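## Task

Move the white king, white pawn and white knight from beside the board onto C1, C2 and C4 respectively, using the labels on the board's edge to find the squares. Every other square must end with the same contents it had at the start. Every piece on the board must finish standing upright and entirely within its own square, and must stay that way with no robot support.

## Robot and tools

Robot: two six-joint arms, left_arm and right_arm, each ending in a two-finger parallel gripper. Cameras: cam_high (896x504), cam_left_wrist (616x616), cam_right_wrist (616x616); images arrive in that order with every execute_actions result unless pictures is set to false.

Frame: all printed poses share one scene frame. The origin sits on the table surface midway between the arms, +z is up, +x reaches out over the table, and left_arm is on the +y side. The arm names do not correspond to image left or right. Printed hand positions can be somewhat wrong, increasingly so when the arm is stretched far.

Gripper geometry: fingers point along the gripper's +z axis and close along its x axis. end_effector_position is the midpoint between the pads; fingertips extend 17.5 mm past it. A flat block juts about 9 cm from the last joint's axis toward the gripper's -y and rotates with it. Turning only wrist 3 moves the pad midpoint around a 25 mm radius circle.

execute_actions takes "actions": a list holding zero or one item. An empty list just reports the state. An item with "rows" (1 to 15 rows) and optional "steps" (1 to 15, default 15) is a motion; each step lasts 1/30 s, each row covers one step, and the final row repeats if steps exceed rows. An item with only "steps" (up to 300) is a wait, measured from the previous result, and time spent writing the reply counts within it. A refused call moves nothing.

Each row is 18 numbers, always covering both arms even if one stays still: left_arm's 6 joint targets, then its gripper position, force_limit, speed; then the same 9 for right_arm. Joint values are absolute target angles in radians, in this order: shoulder pan, shoulder lift, elbow, wrist 1, wrist 2, wrist 3, matching the Joint positions printout. Ranges: elbow -3.142 to 3.142, all others -6.283 to 6.283. A target more than 0.010 rad beyond a range end, and farther out than the joint's last reported angle, gets the call refused. True ends may differ by up to 0.010 rad; a target past the real end is clipped there, and a "joint sent to its limit" line may appear (possibly referring to an earlier motion still running). Its absence does not prove more travel exists.

Gripper numbers are each in [-1, 1] and are absolute settings, not offsets. position: +1 fully open (50 mm gap), pads meet near -0.65; send -1 to grip, which closes until blocked. force_limit per pad: about 20 N at -1, 102 N at 0, 185 N at +1 (actual force may run ~17% higher). speed of gap change: 20 mm/s at -1, 85 at 0, 150 at +1. To keep a gripper unchanged, resend its current three values; 0 is itself a command. Stopped fingers ignore new force or speed until position changes by at least 0.01. To soften a grip, open first.

Motion behaviour: commands are smoothed with roughly 0.15 s lag. Each step, the target fed to a joint may lead its measured angle by at most 0.292 rad (pan, lift), 0.365 (elbow) or 0.438 (wrists). If targets would shift the gripper over 70 mm from where it is, all joints of that arm are scaled back. Far moves therefore take several calls. Between calls the arms keep heading for the last row sent until they essentially stop or a step is HELD; after that only a new action resumes travel.

Result lines: the state line gives, per arm, end_effector_position (m), end_effector_quat_wxyz and linear/angular velocities. Joint positions and Joint velocities list each arm's joints (rad, rad/s). object_status: 0 moving; 1 blocked while opening; 2 blocked while closing (a successful grip); 3 reached the commanded position or pads met (usually nothing held). position_measured counts convert to opening as (250 - position_measured) x 0.202 mm. HELD marks steps where your row was wholly or partly not sent. "joint command not followed" means a clearance check altered joint targets; the rest of the row still ran. MOTOR HOT warns at 70 °C; at 85 °C an OVER-TEMPERATURE FAULT brakes that arm until it cools, possibly minutes. Holding loads heats motors, even while idle.

Grip notes: after a new position, status reads 0 until the fingers settle. If grip force collapses, fingers re-close automatically, except after gripping at force_limit -1, where status stays 2 even when the object is gone. Gripping an immovable, off-centre object loses force over time. Occasional external tugs act on held items, so grip firmly.

Faults: contact torque reaching a joint's load limit (pan and lift 287, elbow 130, each wrist 48.7 N m, held weight included), or any external force of 150 N on the arm, tool or payload, halts that arm for 10 s, drops the rest of the call, and lets it yield to the contact.

Avoid: knocking anything off the table, dropping pieces, slamming or shoving hard, toppling neighbouring pieces, and letting the arms collide or press on each other, which can end the scene.

zoom_image: "camera" (one of the three names) and "region" [x0, y0, x1, y1] in pixels of that camera's latest full image, origin top-left, no larger than 504 by 504; returns an enlarged view.

finished_scene: pass "scene" as the current scene's number. This is final; the result reports success and gives the next task. Replying without any tool call ends everything.

Each tool is called as name([rows], argument=value, ...), one row to a line, values as JSON.

## Session

execute_actions(actions=[])

Scene clock: 0.00 s of 5200.00 s.
left_arm: end_effector_position=(+0.3788, +0.4949, +0.3222) position_measured=3 object_status=3 end_effector_quat_wxyz=(+0.335, +0.541, +0.758, +0.142) end_effector_velocity=(-0.000, -0.000, -0.001) end_effector_angular_velocity=(+0.002, -0.000, -0.001) | right_arm: end_effector_position=(+0.3586, -0.2945, +0.2508) position_measured=3 object_status=3 end_effector_quat_wxyz=(+0.550, +0.255, -0.634, +0.481) end_effector_velocity=(-0.000, -0.000, +0.000) end_effector_angular_velocity=(+0.000, +0.001, -0.001)
Joint positions: left_arm=[ 1.528 -2.59   2.592 -1.905 -0.89  -1.621] | right_arm=[ 3.67  -1.212  2.06  -0.769 -2.129 -1.193]
Joint velocities: left_arm=[-0.001  0.     0.001 -0.     0.     0.001] | right_arm=[-0.    -0.     0.     0.     0.001 -0.   ]

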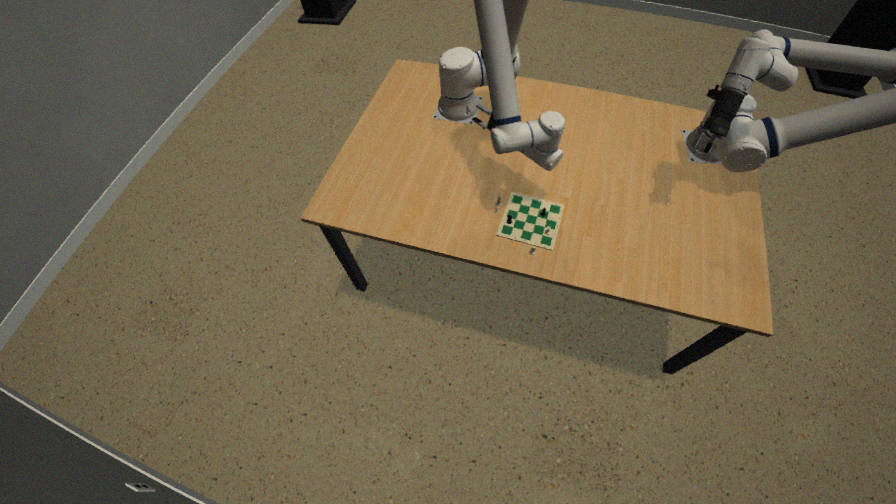

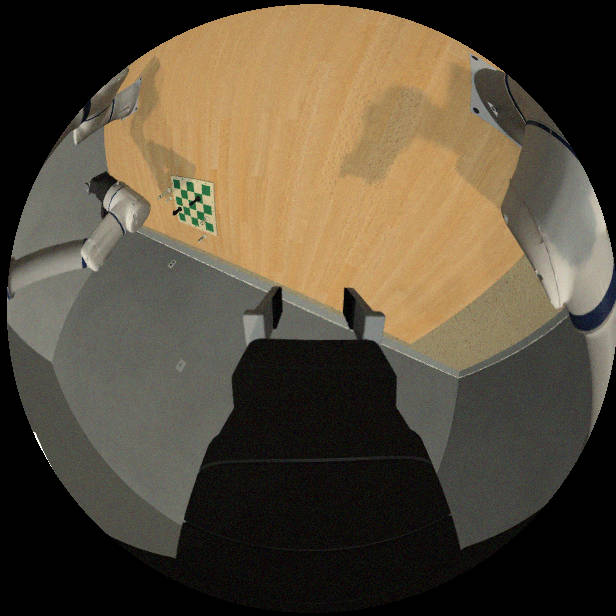

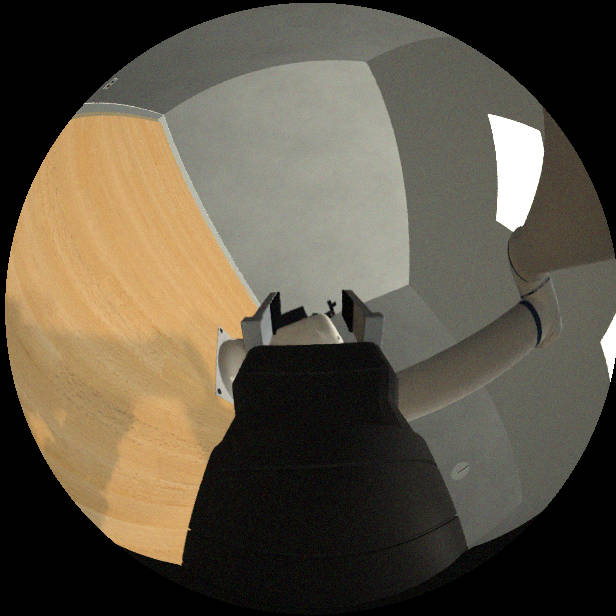

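execute_actions([
  {"rows":[[1.528,-2.59,2.592,-1.905,-0.89,-1.621,1,0,0,3.67,-1.5,1.9,-0.769,-1.571,-1.193,1,0,0]]},
], pictures=false)

execute_actions([
  {"rows":[[1.528,-2.59,2.592,-1.905,-0.89,-1.621,1,0,0,3.67,-1.5,1.9,-1.971,-1.571,-1.193,1,0,0]]},
], pictures=false)

execute_actions([
  {"steps":90},
])

zoom_image(camera="cam_high", region=[470,170,590,270])

Scene clock: 9.23 s of 5200.00 s.
left_arm: end_effector_position=(+0.3788, +0.4948, +0.3227) position_measured=3 object_status=3 end_effector_quat_wxyz=(+0.336, +0.541, +0.758, +0.142) end_effector_velocity=(-0.000, -0.000, +0.000) end_effector_angular_velocity=(-0.001, -0.000, -0.000) | right_arm: end_effector_position=(+0.2817, -0.1943, +0.3569) position_measured=3 object_status=3 end_effector_quat_wxyz=(-0.514, -0.093, +0.800, -0.295) end_effector_velocity=(-0.106, +0.168, +0.153) end_effector_angular_velocity=(+0.447, -0.345, -0.652)
Joint positions: left_arm=[ 1.528 -2.59   2.592 -1.905 -0.89  -1.621] | right_arm=[ 3.67  -1.457  1.924 -0.769 -1.661 -1.193]
Joint velocities: left_arm=[-0. -0. -0. -0. -0.  0.] | right_arm=[-0.    -0.339 -0.187  0.     0.683 -0.001]
Steps of this call (steps 1 to 90: nothing new was sent; then 5.73 s passed at rest; steps 91 to 105: all 15 steps of this action). Readings (joint positions | what the end effector reports):
91: left_arm=[1.528 -2.590 2.592 -1.905 -0.890 -1.621] | right_arm=[3.670 -1.212 2.060 -0.769 -2.128 -1.193] | left_arm position_measured=3 object_status=3 | right_arm position_measured=3 object_status=3
92: left_arm=[1.528 -2.590 2.592 -1.905 -0.890 -1.621] | right_arm=[3.670 -1.223 2.055 -0.769 -2.111 -1.193] | left_arm position_measured=3 object_status=3 | right_arm position_measured=3 object_status=3
94: left_arm=[1.528 -2.590 2.592 -1.905 -0.890 -1.621] | right_arm=[3.670 -1.268 2.028 -0.769 -2.042 -1.193] | left_arm position_measured=3 object_status=3 | right_arm position_measured=3 object_status=3
98: left_arm=[1.528 -2.590 2.592 -1.905 -0.890 -1.621] | right_arm=[3.670 -1.342 1.988 -0.769 -1.898 -1.193] | left_arm position_measured=3 object_status=3 | right_arm position_measured=3 object_status=3
105: the state above

Scene clock: 9.73 s of 5200.00 s.
left_arm: end_effector_position=(+0.3788, +0.4948, +0.3227) position_measured=3 object_status=3 end_effector_quat_wxyz=(+0.336, +0.541, +0.758, +0.142) end_effector_velocity=(-0.000, -0.000, -0.000) end_effector_angular_velocity=(+0.001, +0.000, -0.001) | right_arm: end_effector_position=(+0.3916, -0.1021, +0.2805) position_measured=3 object_status=3 end_effector_quat_wxyz=(-0.288, -0.080, +0.942, -0.150) end_effector_velocity=(+0.300, +0.195, -0.098) end_effector_angular_velocity=(+0.658, -1.030, -0.025)
Joint positions: left_arm=[ 1.528 -2.59   2.592 -1.905 -0.89  -1.621] | right_arm=[ 3.67  -1.493  1.904 -1.319 -1.584 -1.193]
Joint velocities: left_arm=[-0.001  0.     0.     0.    -0.     0.   ] | right_arm=[ 0.    -0.021 -0.011 -1.189  0.041  0.   ]
Steps of this call (steps 1 to 15: all 15 steps of this action). Readings (joint positions | what the end effector reports):
1: left_arm=[1.528 -2.590 2.592 -1.905 -0.890 -1.621] | right_arm=[3.670 -1.467 1.918 -0.770 -1.640 -1.193] | left_arm position_measured=3 object_status=3 | right_arm position_measured=3 object_status=3
2: left_arm=[1.528 -2.590 2.592 -1.905 -0.890 -1.621] | right_arm=[3.670 -1.473 1.915 -0.787 -1.628 -1.193] | left_arm position_measured=3 object_status=3 | right_arm position_measured=3 object_status=3
4: left_arm=[1.528 -2.590 2.592 -1.905 -0.890 -1.621] | right_arm=[3.670 -1.478 1.912 -0.869 -1.616 -1.193] | left_arm position_measured=3 object_status=3 | right_arm position_measured=3 object_status=3
8: left_arm=[1.528 -2.590 2.592 -1.905 -0.890 -1.621] | right_arm=[3.670 -1.486 1.908 -1.035 -1.600 -1.193] | left_arm position_measured=3 object_status=3 | right_arm position_measured=3 object_status=3
15: the state above

Scene clock: 12.73 s of 5200.00 s.
left_arm: end_effector_position=(+0.3788, +0.4948, +0.3227) position_measured=3 object_status=3 end_effector_quat_wxyz=(+0.336, +0.541, +0.758, +0.142) end_effector_velocity=(-0.001, -0.000, -0.001) end_effector_angular_velocity=(+0.002, -0.000, -0.004) | right_arm: end_effector_position=(+0.5620, +0.0051, +0.2908) position_measured=3 object_status=3 end_effector_quat_wxyz=(+0.000, -0.082, +0.997, -0.000) end_effector_velocity=(+0.000, +0.000, -0.000) end_effector_angular_velocity=(+0.001, +0.001, -0.001)
Joint positions: left_arm=[ 1.528 -2.59   2.592 -1.905 -0.89  -1.621] | right_arm=[ 3.67  -1.5    1.9   -1.971 -1.571 -1.193]
Joint velocities: left_arm=[-0.002 -0.002  0.001  0.001 -0.     0.002] | right_arm=[ 0.     0.001 -0.001 -0.     0.001  0.001]
Steps of this call (steps 1 to 45: the robot went on to your last target; steps 46 to 90: nothing new was sent). Readings (joint positions | what the end effector reports):
1: left_arm=[1.528 -2.590 2.592 -1.905 -0.890 -1.621] | right_arm=[3.670 -1.494 1.903 -1.360 -1.583 -1.193] | left_arm position_measured=3 object_status=3 | right_arm position_measured=3 object_status=3
2: left_arm=[1.528 -2.590 2.592 -1.905 -0.890 -1.621] | right_arm=[3.670 -1.495 1.903 -1.400 -1.582 -1.193] | left_arm position_measured=3 object_status=3 | right_arm position_measured=3 object_status=3
4: left_arm=[1.528 -2.590 2.592 -1.905 -0.890 -1.621] | right_arm=[3.670 -1.496 1.902 -1.480 -1.580 -1.193] | left_arm position_measured=3 object_status=3 | right_arm position_measured=3 object_status=3
8: left_arm=[1.528 -2.590 2.592 -1.905 -0.890 -1.621] | right_arm=[3.670 -1.497 1.902 -1.641 -1.577 -1.193] | left_arm position_measured=3 object_status=3 | right_arm position_measured=3 object_status=3
90: the state above
All arms were judged still, so your last target was given up. Only a new action makes them travel on or press farther. Fingers that are still opening or closing keep moving.

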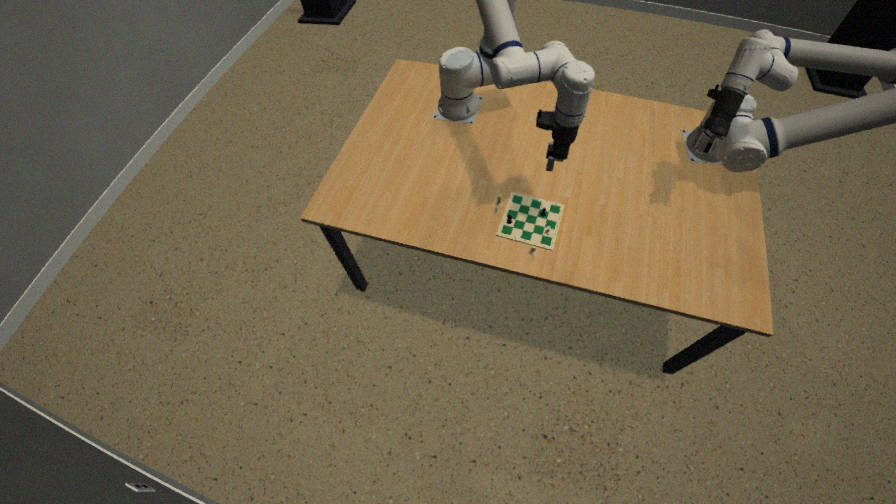

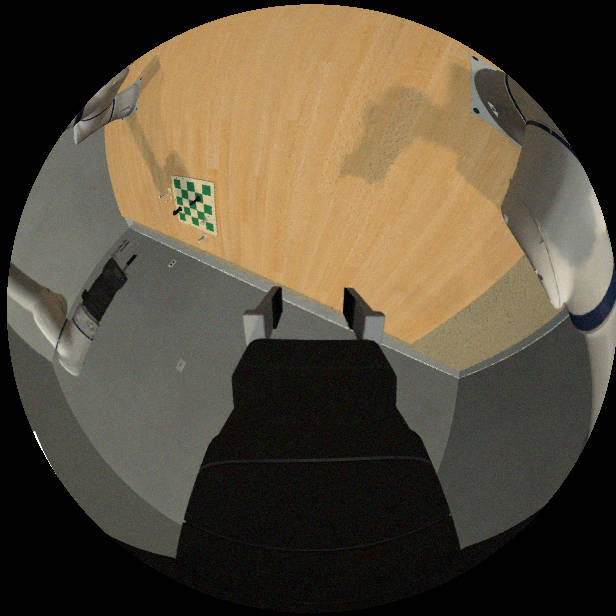

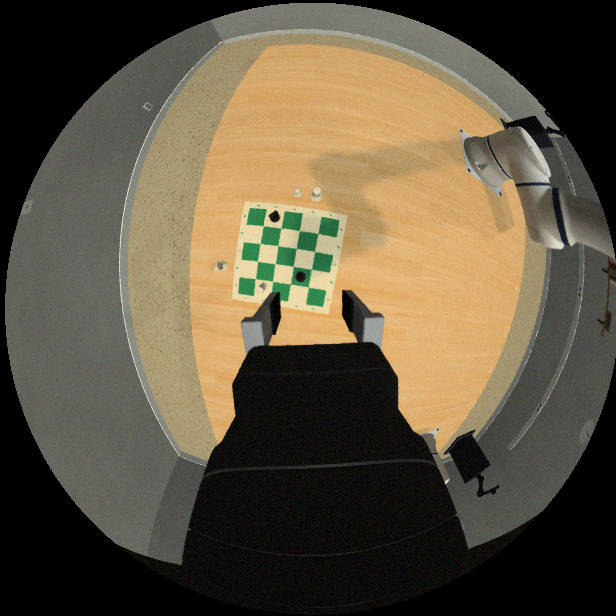

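Region (470, 170, 590, 270) of cam_high's 896x504 image, scaled by 4.200, with more detail than that image has.

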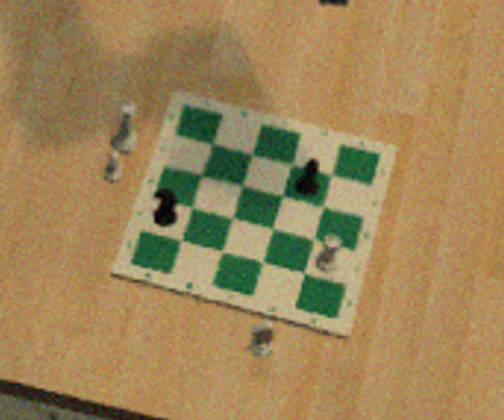

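zoom_image(camera="cam_right_wrist", region=[205,175,365,325])

execute_actions([
  {"rows":[[1.528,-2.59,2.592,-1.905,-0.89,-1.621,1,0,0,3.67,-1.4,2.08,-2.251,-1.571,-1.029,1,0,0]]},
], pictures=false)

execute_actions([
  {"steps":25},
])

Region (205, 175, 365, 325) of cam_right_wrist's 616x616 image, scaled by 3.150, with more detail than that image has; it fills the top 472 rows of this view, and the rest is white.

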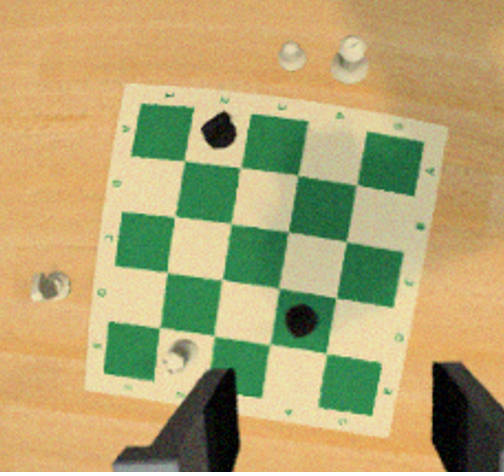

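Scene clock: 18.73 s of 5200.00 s.
left_arm: end_effector_position=(+0.3788, +0.4948, +0.3227) position_measured=3 object_status=3 end_effector_quat_wxyz=(+0.336, +0.541, +0.758, +0.142) end_effector_velocity=(+0.001, +0.001, -0.000) end_effector_angular_velocity=(+0.001, +0.000, +0.004) | right_arm: end_effector_position=(+0.5427, -0.0046, +0.1563) position_measured=3 object_status=3 end_effector_quat_wxyz=(+0.000, -0.006, +1.000, +0.000) end_effector_velocity=(-0.020, -0.011, -0.073) end_effector_angular_velocity=(+0.000, +0.000, -0.089)
Joint positions: left_arm=[ 1.528 -2.59   2.592 -1.905 -0.89  -1.621] | right_arm=[ 3.67  -1.407  2.067 -2.231 -1.571 -1.041]
Joint velocities: left_arm=[ 0.003  0.001 -0.     0.     0.    -0.001] | right_arm=[-0.     0.053  0.098 -0.15   0.     0.089]
Steps of this call (steps 1 to 90: nothing new was sent; then 2.50 s passed at rest; steps 91 to 105: all 15 steps of this action). Readings (joint positions | what the end effector reports):
91: left_arm=[1.528 -2.590 2.592 -1.905 -0.890 -1.621] | right_arm=[3.670 -1.500 1.900 -1.972 -1.571 -1.193] | left_arm position_measured=3 object_status=3 | right_arm position_measured=3 object_status=3
92: left_arm=[1.528 -2.590 2.592 -1.905 -0.890 -1.621] | right_arm=[3.670 -1.495 1.909 -1.989 -1.571 -1.183] | left_arm position_measured=3 object_status=3 | right_arm position_measured=3 object_status=3
94: left_arm=[1.528 -2.590 2.592 -1.905 -0.890 -1.621] | right_arm=[3.670 -1.476 1.944 -2.038 -1.571 -1.154] | left_arm position_measured=3 object_status=3 | right_arm position_measured=3 object_status=3
98: left_arm=[1.528 -2.590 2.592 -1.905 -0.890 -1.621] | right_arm=[3.670 -1.442 2.005 -2.134 -1.571 -1.098] | left_arm position_measured=3 object_status=3 | right_arm position_measured=3 object_status=3
105: the state above

Scene clock: 19.57 s of 5200.00 s.
left_arm: end_effector_position=(+0.3788, +0.4948, +0.3227) position_measured=3 object_status=3 end_effector_quat_wxyz=(+0.336, +0.541, +0.758, +0.142) end_effector_velocity=(+0.000, +0.000, -0.001) end_effector_angular_velocity=(+0.001, -0.001, -0.001) | right_arm: end_effector_position=(+0.5400, -0.0061, +0.1468) position_measured=3 object_status=3 end_effector_quat_wxyz=(+0.000, -0.000, +1.000, -0.000) end_effector_velocity=(+0.000, +0.000, -0.000) end_effector_angular_velocity=(+0.001, +0.000, -0.000)
Joint positions: left_arm=[ 1.528 -2.59   2.592 -1.905 -0.89  -1.621] | right_arm=[ 3.67  -1.4    2.08  -2.251 -1.571 -1.029]
Joint velocities: left_arm=[-0.    -0.     0.001 -0.001  0.     0.002] | right_arm=[ 0.     0.001 -0.    -0.     0.001  0.   ]
Steps of this call (steps 1 to 25: the robot went on to your last target). Readings (joint positions | what the end effector reports):
1: left_arm=[1.528 -2.590 2.592 -1.905 -0.890 -1.621] | right_arm=[3.670 -1.405 2.070 -2.236 -1.571 -1.038] | left_arm position_measured=3 object_status=3 | right_arm position_measured=3 object_status=3
2: left_arm=[1.528 -2.590 2.592 -1.905 -0.890 -1.621] | right_arm=[3.670 -1.404 2.072 -2.239 -1.571 -1.036] | left_arm position_measured=3 object_status=3 | right_arm position_measured=3 object_status=3
4: left_arm=[1.528 -2.590 2.592 -1.905 -0.890 -1.621] | right_arm=[3.670 -1.403 2.075 -2.244 -1.571 -1.033] | left_arm position_measured=3 object_status=3 | right_arm position_measured=3 object_status=3
8: left_arm=[1.528 -2.590 2.592 -1.905 -0.890 -1.621] | right_arm=[3.670 -1.401 2.078 -2.249 -1.571 -1.030] | left_arm position_measured=3 object_status=3 | right_arm position_measured=3 object_status=3
25: the state above

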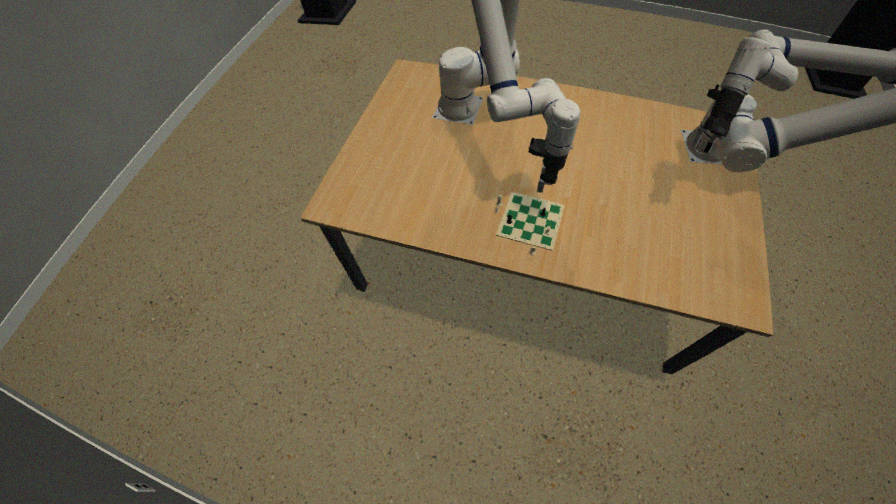

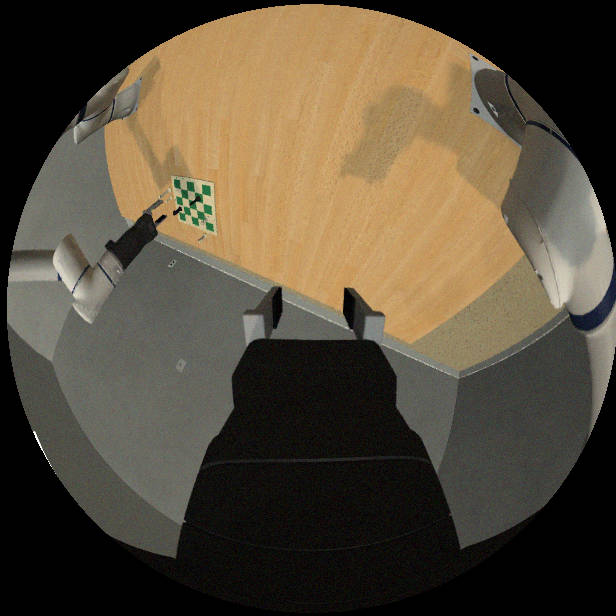

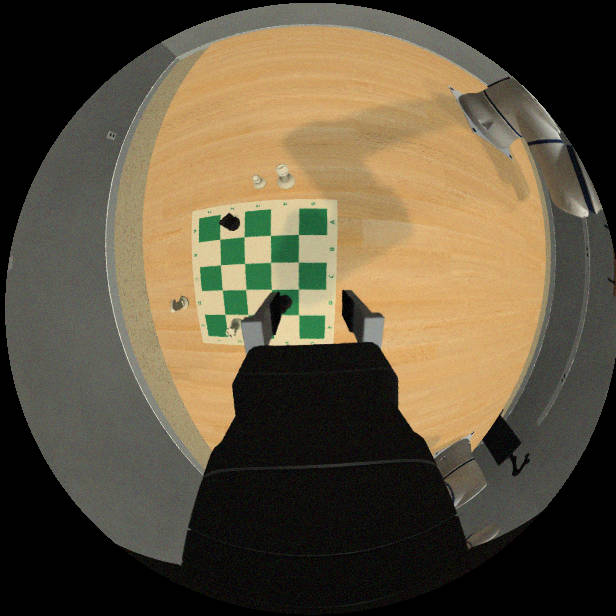

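execute_actions([
  {"rows":[[1.528,-2.59,2.592,-1.905,-0.89,-1.621,1,0,0,3.518,-1.428,2.224,-2.367,-1.571,0.39,1,-0.5,0]]},
], pictures=false)

execute_actions([
  {"steps":40},
])

Scene clock: 30.30 s of 5200.00 s.
left_arm: end_effector_position=(+0.3788, +0.4948, +0.3227) position_measured=3 object_status=3 end_effector_quat_wxyz=(+0.336, +0.541, +0.758, +0.142) end_effector_velocity=(-0.000, -0.000, -0.002) end_effector_angular_velocity=(+0.005, +0.000, -0.002) | right_arm: end_effector_position=(+0.5307, -0.0894, +0.1028) position_measured=3 object_status=3 end_effector_quat_wxyz=(+0.000, +0.512, +0.859, +0.000) end_effector_velocity=(-0.028, +0.012, -0.019) end_effector_angular_velocity=(-0.000, +0.001, -2.370)
Joint positions: left_arm=[ 1.528 -2.59   2.592 -1.905 -0.89  -1.621] | right_arm=[ 3.526 -1.427  2.216 -2.361 -1.571 -0.097]
Joint velocities: left_arm=[-0.001  0.002  0.001  0.001  0.001  0.001] | right_arm=[-0.062 -0.01   0.058 -0.047 -0.     2.309]
Steps of this call (steps 1 to 15: the robot went on to your last target; steps 16 to 90: nothing new was sent; then 7.23 s passed at rest; steps 91 to 105: all 15 steps of this action). Readings (joint positions | what the end effector reports):
91: left_arm=[1.528 -2.590 2.592 -1.905 -0.890 -1.621] | right_arm=[3.670 -1.400 2.080 -2.251 -1.571 -1.028] | left_arm position_measured=3 object_status=3 | right_arm position_measured=3 object_status=3
92: left_arm=[1.528 -2.590 2.592 -1.905 -0.890 -1.621] | right_arm=[3.664 -1.401 2.086 -2.256 -1.571 -1.010] | left_arm position_measured=3 object_status=3 | right_arm position_measured=3 object_status=3
94: left_arm=[1.528 -2.590 2.592 -1.905 -0.890 -1.621] | right_arm=[3.635 -1.406 2.114 -2.278 -1.571 -0.924] | left_arm position_measured=3 object_status=3 | right_arm position_measured=3 object_status=3
98: left_arm=[1.528 -2.590 2.592 -1.905 -0.890 -1.621] | right_arm=[3.567 -1.419 2.178 -2.329 -1.571 -0.648] | left_arm position_measured=3 object_status=3 | right_arm position_measured=3 object_status=3
105: the state above

Scene clock: 31.63 s of 5200.00 s.
left_arm: end_effector_position=(+0.3788, +0.4948, +0.3227) position_measured=3 object_status=3 end_effector_quat_wxyz=(+0.336, +0.541, +0.758, +0.142) end_effector_velocity=(-0.000, -0.000, -0.000) end_effector_angular_velocity=(+0.002, +0.001, -0.002) | right_arm: end_effector_position=(+0.5277, -0.0828, +0.1004) position_measured=3 object_status=3 end_effector_quat_wxyz=(+0.000, +0.707, +0.707, +0.000) end_effector_velocity=(-0.000, -0.000, -0.000) end_effector_angular_velocity=(-0.001, +0.000, -0.001)
Joint positions: left_arm=[ 1.528 -2.59   2.592 -1.905 -0.89  -1.621] | right_arm=[ 3.518 -1.428  2.224 -2.367 -1.571  0.39 ]
Joint velocities: left_arm=[-0.001  0.001  0.     0.    -0.001  0.001] | right_arm=[ 0.     0.     0.     0.    -0.     0.001]
Steps of this call (steps 1 to 40: the robot went on to your last target). Readings (joint positions | what the end effector reports):
1: left_arm=[1.528 -2.590 2.592 -1.905 -0.890 -1.621] | right_arm=[3.524 -1.427 2.218 -2.362 -1.571 -0.019] | left_arm position_measured=3 object_status=3 | right_arm position_measured=3 object_status=3
2: left_arm=[1.528 -2.590 2.592 -1.905 -0.890 -1.621] | right_arm=[3.523 -1.427 2.219 -2.363 -1.571 0.060] | left_arm position_measured=3 object_status=3 | right_arm position_measured=3 object_status=3
4: left_arm=[1.528 -2.590 2.592 -1.905 -0.890 -1.621] | right_arm=[3.521 -1.427 2.221 -2.365 -1.571 0.192] | left_arm position_measured=3 object_status=3 | right_arm position_measured=3 object_status=3
8: left_arm=[1.528 -2.590 2.592 -1.905 -0.890 -1.621] | right_arm=[3.519 -1.428 2.223 -2.366 -1.571 0.320] | left_arm position_measured=3 object_status=3 | right_arm position_measured=3 object_status=3
40: the state above

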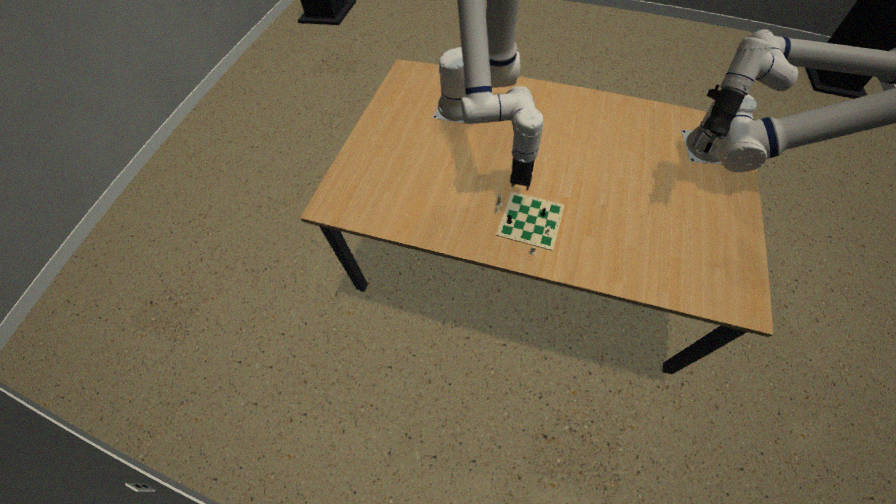

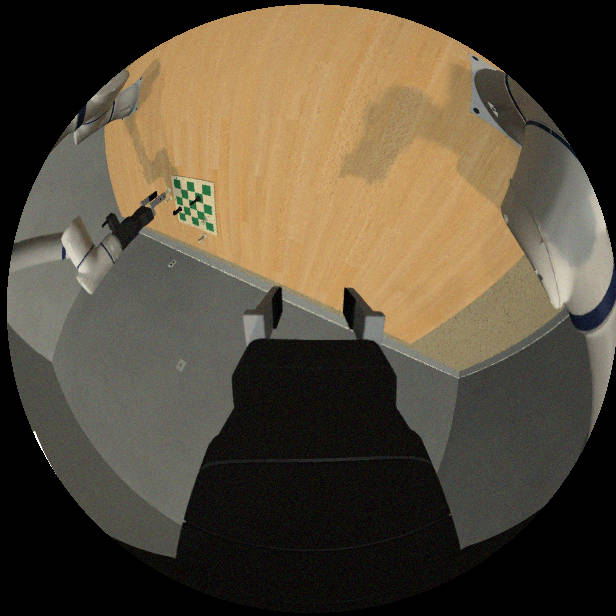

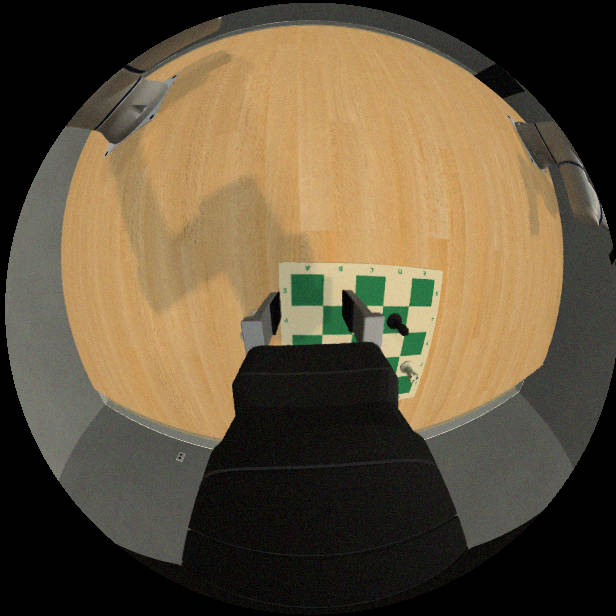

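execute_actions([
  {"rows":[[1.528,-2.59,2.592,-1.905,-0.89,-1.621,1,0,0,3.390,-1.4205,2.215,-2.3655,-1.571,0.262,1,-0.5,0]]},
], pictures=false)

execute_actions([
  {"steps":15},
])

Scene clock: 36.67 s of 5200.00 s.
left_arm: end_effector_position=(+0.3788, +0.4948, +0.3227) position_measured=3 object_status=3 end_effector_quat_wxyz=(+0.336, +0.541, +0.758, +0.142) end_effector_velocity=(+0.000, +0.001, -0.002) end_effector_angular_velocity=(+0.002, +0.000, +0.002) | right_arm: end_effector_position=(+0.5773, -0.1451, +0.1004) position_measured=3 object_status=3 end_effector_quat_wxyz=(+0.000, +0.707, +0.707, +0.000) end_effector_velocity=(+0.013, -0.018, +0.000) end_effector_angular_velocity=(-0.000, -0.000, -0.001)
Joint positions: left_arm=[ 1.528 -2.59   2.592 -1.905 -0.89  -1.621] | right_arm=[ 3.394 -1.421  2.215 -2.366 -1.571  0.266]
Joint velocities: left_arm=[ 0.001  0.001  0.003  0.     0.    -0.001] | right_arm=[-0.034  0.002 -0.002  0.    -0.    -0.033]
Steps of this call (steps 1 to 15: the robot went on to your last target; steps 16 to 90: nothing new was sent; then 1.53 s passed at rest; steps 91 to 105: all 15 steps of this action). Readings (joint positions | what the end effector reports):
91: left_arm=[1.528 -2.590 2.592 -1.905 -0.890 -1.621] | right_arm=[3.517 -1.428 2.224 -2.367 -1.571 0.390] | left_arm position_measured=3 object_status=3 | right_arm position_measured=3 object_status=3
92: left_arm=[1.528 -2.590 2.592 -1.905 -0.890 -1.621] | right_arm=[3.507 -1.428 2.224 -2.367 -1.571 0.378] | left_arm position_measured=3 object_status=3 | right_arm position_measured=3 object_status=3
94: left_arm=[1.528 -2.590 2.592 -1.905 -0.890 -1.621] | right_arm=[3.465 -1.425 2.221 -2.367 -1.571 0.337] | left_arm position_measured=3 object_status=3 | right_arm position_measured=3 object_status=3
98: left_arm=[1.528 -2.590 2.592 -1.905 -0.890 -1.621] | right_arm=[3.417 -1.422 2.217 -2.366 -1.571 0.289] | left_arm position_measured=3 object_status=3 | right_arm position_measured=3 object_status=3
105: the state above

Scene clock: 37.17 s of 5200.00 s.
left_arm: end_effector_position=(+0.3788, +0.4948, +0.3227) position_measured=3 object_status=3 end_effector_quat_wxyz=(+0.336, +0.541, +0.758, +0.142) end_effector_velocity=(-0.000, +0.000, +0.000) end_effector_angular_velocity=(-0.002, +0.000, +0.002) | right_arm: end_effector_position=(+0.5789, -0.1474, +0.1004) position_measured=3 object_status=3 end_effector_quat_wxyz=(+0.000, +0.707, +0.707, +0.000) end_effector_velocity=(+0.000, -0.000, -0.001) end_effector_angular_velocity=(-0.000, +0.001, +0.001)
Joint positions: left_arm=[ 1.528 -2.59   2.592 -1.905 -0.89  -1.621] | right_arm=[ 3.39  -1.421  2.215 -2.366 -1.571  0.262]
Joint velocities: left_arm=[ 0.    -0.001  0.    -0.    -0.    -0.002] | right_arm=[-0.001  0.001  0.     0.    -0.    -0.001]
Steps of this call (steps 1 to 15: the robot went on to your last target). Readings (joint positions | what the end effector reports):
1: left_arm=[1.528 -2.590 2.592 -1.905 -0.890 -1.621] | right_arm=[3.393 -1.421 2.215 -2.366 -1.571 0.265] | left_arm position_measured=3 object_status=3 | right_arm position_measured=3 object_status=3
2: left_arm=[1.528 -2.590 2.592 -1.905 -0.890 -1.621] | right_arm=[3.393 -1.421 2.215 -2.366 -1.571 0.265] | left_arm position_measured=3 object_status=3 | right_arm position_measured=3 object_status=3
4: left_arm=[1.528 -2.590 2.592 -1.905 -0.890 -1.621] | right_arm=[3.392 -1.421 2.215 -2.366 -1.571 0.264] | left_arm position_measured=3 object_status=3 | right_arm position_measured=3 object_status=3
8: left_arm=[1.528 -2.590 2.592 -1.905 -0.890 -1.621] | right_arm=[3.391 -1.421 2.215 -2.366 -1.571 0.263] | left_arm position_measured=3 object_status=3 | right_arm position_measured=3 object_status=3
15: the state above
All arms were judged still, so your last target was given up. Only a new action makes them travel on or press farther. Fingers that are still opening or closing keep moving.

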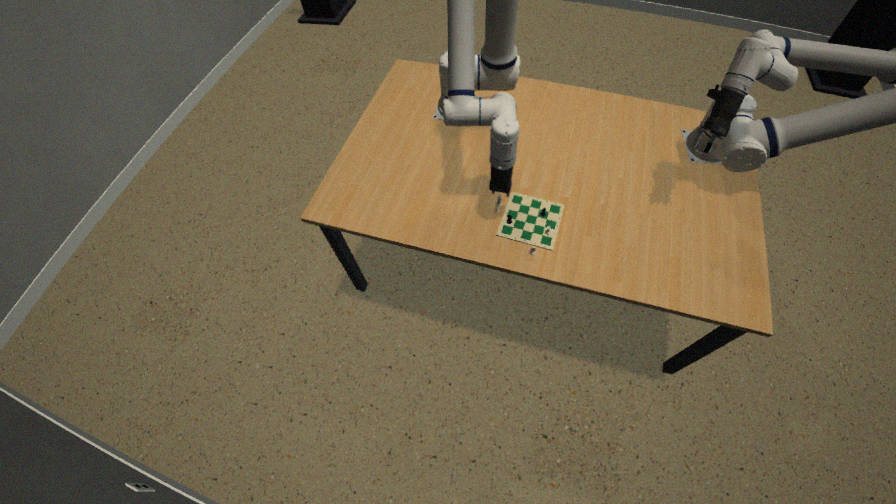

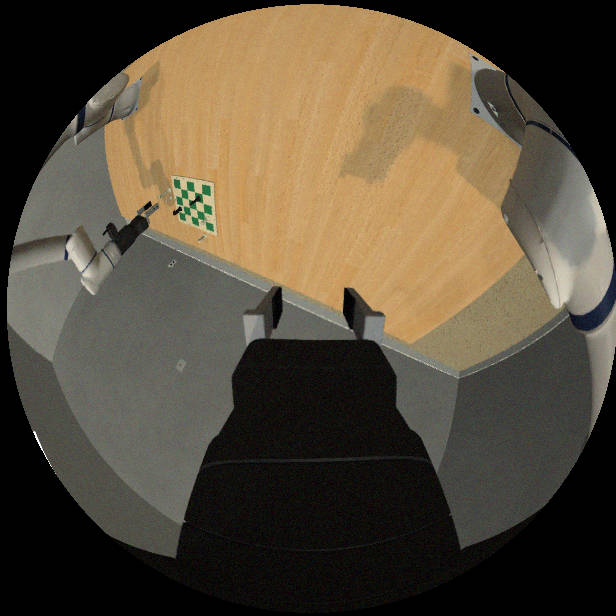

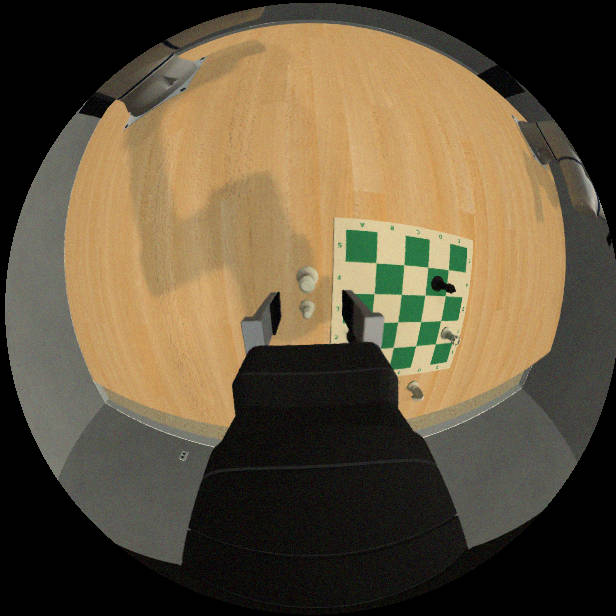

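execute_actions([
  {"rows":[[1.528,-2.59,2.592,-1.905,-0.89,-1.621,1,0,0,3.384,-1.339,2.255,-2.487,-1.571,0.256,1,-0.5,0]]},
], pictures=false)

execute_actions([
  {"steps":15},
])

Scene clock: 40.77 s of 5200.00 s.
left_arm: end_effector_position=(+0.3788, +0.4948, +0.3227) position_measured=3 object_status=3 end_effector_quat_wxyz=(+0.336, +0.541, +0.758, +0.142) end_effector_velocity=(-0.000, +0.000, -0.000) end_effector_angular_velocity=(+0.001, +0.000, -0.000) | right_arm: end_effector_position=(+0.5780, -0.1514, +0.0470) position_measured=3 object_status=3 end_effector_quat_wxyz=(+0.000, +0.707, +0.707, +0.000) end_effector_velocity=(+0.000, -0.001, -0.012) end_effector_angular_velocity=(-0.000, -0.001, -0.000)
Joint positions: left_arm=[ 1.528 -2.59   2.592 -1.905 -0.89  -1.621] | right_arm=[ 3.384 -1.341  2.254 -2.483 -1.571  0.256]
Joint velocities: left_arm=[ 0.    -0.    -0.     0.001 -0.     0.   ] | right_arm=[-0.001  0.019  0.007 -0.027 -0.001 -0.001]
Steps of this call (steps 1 to 90: nothing new was sent; then 0.10 s passed at rest; steps 91 to 105: all 15 steps of this action). Readings (joint positions | what the end effector reports):
91: left_arm=[1.528 -2.590 2.592 -1.905 -0.890 -1.621] | right_arm=[3.390 -1.420 2.215 -2.366 -1.571 0.262] | left_arm position_measured=3 object_status=3 | right_arm position_measured=3 object_status=3
92: left_arm=[1.528 -2.590 2.592 -1.905 -0.890 -1.621] | right_arm=[3.389 -1.410 2.219 -2.383 -1.571 0.261] | left_arm position_measured=3 object_status=3 | right_arm position_measured=3 object_status=3
94: left_arm=[1.528 -2.590 2.592 -1.905 -0.890 -1.621] | right_arm=[3.387 -1.379 2.235 -2.425 -1.571 0.259] | left_arm position_measured=3 object_status=3 | right_arm position_measured=3 object_status=3
98: left_arm=[1.528 -2.590 2.592 -1.905 -0.890 -1.621] | right_arm=[3.385 -1.353 2.248 -2.465 -1.571 0.257] | left_arm position_measured=3 object_status=3 | right_arm position_measured=3 object_status=3
105: the state above

Scene clock: 41.27 s of 5200.00 s.
left_arm: end_effector_position=(+0.3788, +0.4948, +0.3227) position_measured=3 object_status=3 end_effector_quat_wxyz=(+0.336, +0.541, +0.758, +0.142) end_effector_velocity=(-0.000, -0.001, +0.000) end_effector_angular_velocity=(-0.000, -0.000, -0.004) | right_arm: end_effector_position=(+0.5779, -0.1515, +0.0454) position_measured=3 object_status=3 end_effector_quat_wxyz=(+0.000, +0.707, +0.707, +0.000) end_effector_velocity=(+0.001, +0.000, +0.000) end_effector_angular_velocity=(-0.000, -0.001, -0.000)
Joint positions: left_arm=[ 1.528 -2.59   2.592 -1.905 -0.89  -1.621] | right_arm=[ 3.384 -1.339  2.255 -2.487 -1.571  0.256]
Joint velocities: left_arm=[-0.002 -0.001  0.    -0.    -0.     0.002] | right_arm=[-0.     0.    -0.001 -0.    -0.001  0.   ]
Steps of this call (steps 1 to 15: the robot went on to your last target). Readings (joint positions | what the end effector reports):
1: left_arm=[1.528 -2.590 2.592 -1.905 -0.890 -1.621] | right_arm=[3.384 -1.341 2.254 -2.484 -1.571 0.256] | left_arm position_measured=3 object_status=3 | right_arm position_measured=3 object_status=3
2: left_arm=[1.528 -2.590 2.592 -1.905 -0.890 -1.621] | right_arm=[3.384 -1.340 2.254 -2.485 -1.571 0.256] | left_arm position_measured=3 object_status=3 | right_arm position_measured=3 object_status=3
4: left_arm=[1.528 -2.590 2.592 -1.905 -0.890 -1.621] | right_arm=[3.384 -1.340 2.255 -2.486 -1.571 0.256] | left_arm position_measured=3 object_status=3 | right_arm position_measured=3 object_status=3
8: left_arm=[1.528 -2.590 2.592 -1.905 -0.890 -1.621] | right_arm=[3.384 -1.339 2.255 -2.487 -1.571 0.256] | left_arm position_measured=3 object_status=3 | right_arm position_measured=3 object_status=3
15: the state above
All arms were judged still, so your last target was given up. Only a new action makes them travel on or press farther. Fingers that are still opening or closing keep moving.

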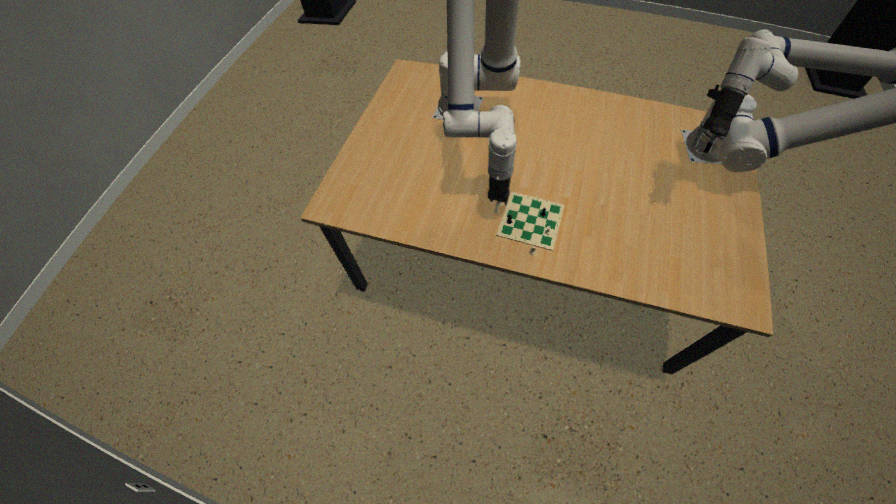

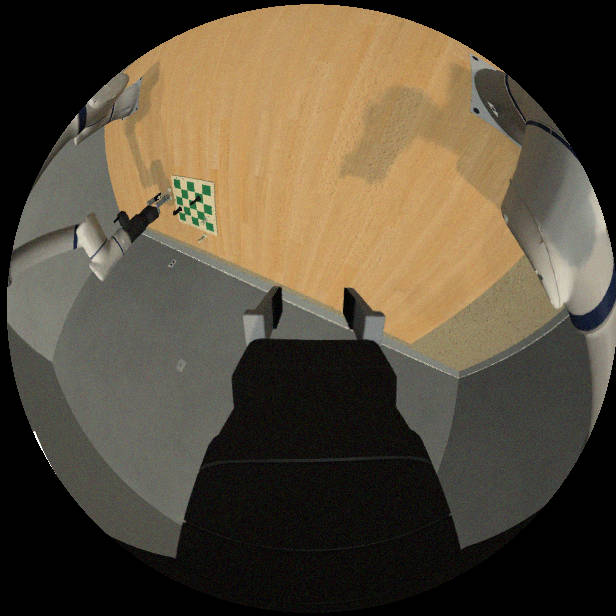

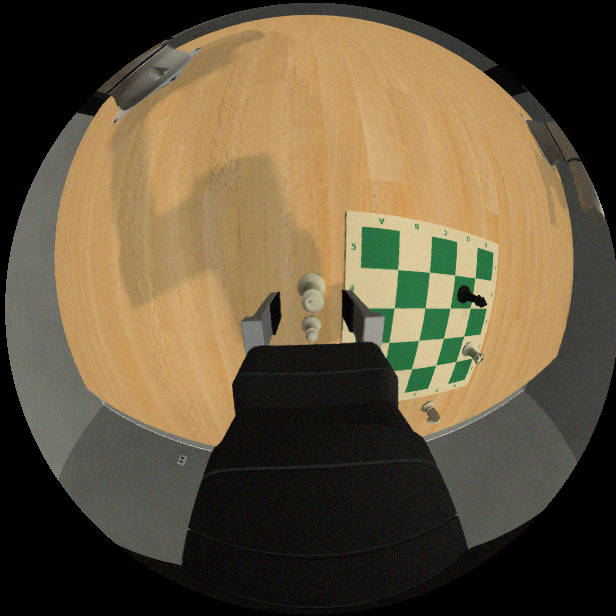

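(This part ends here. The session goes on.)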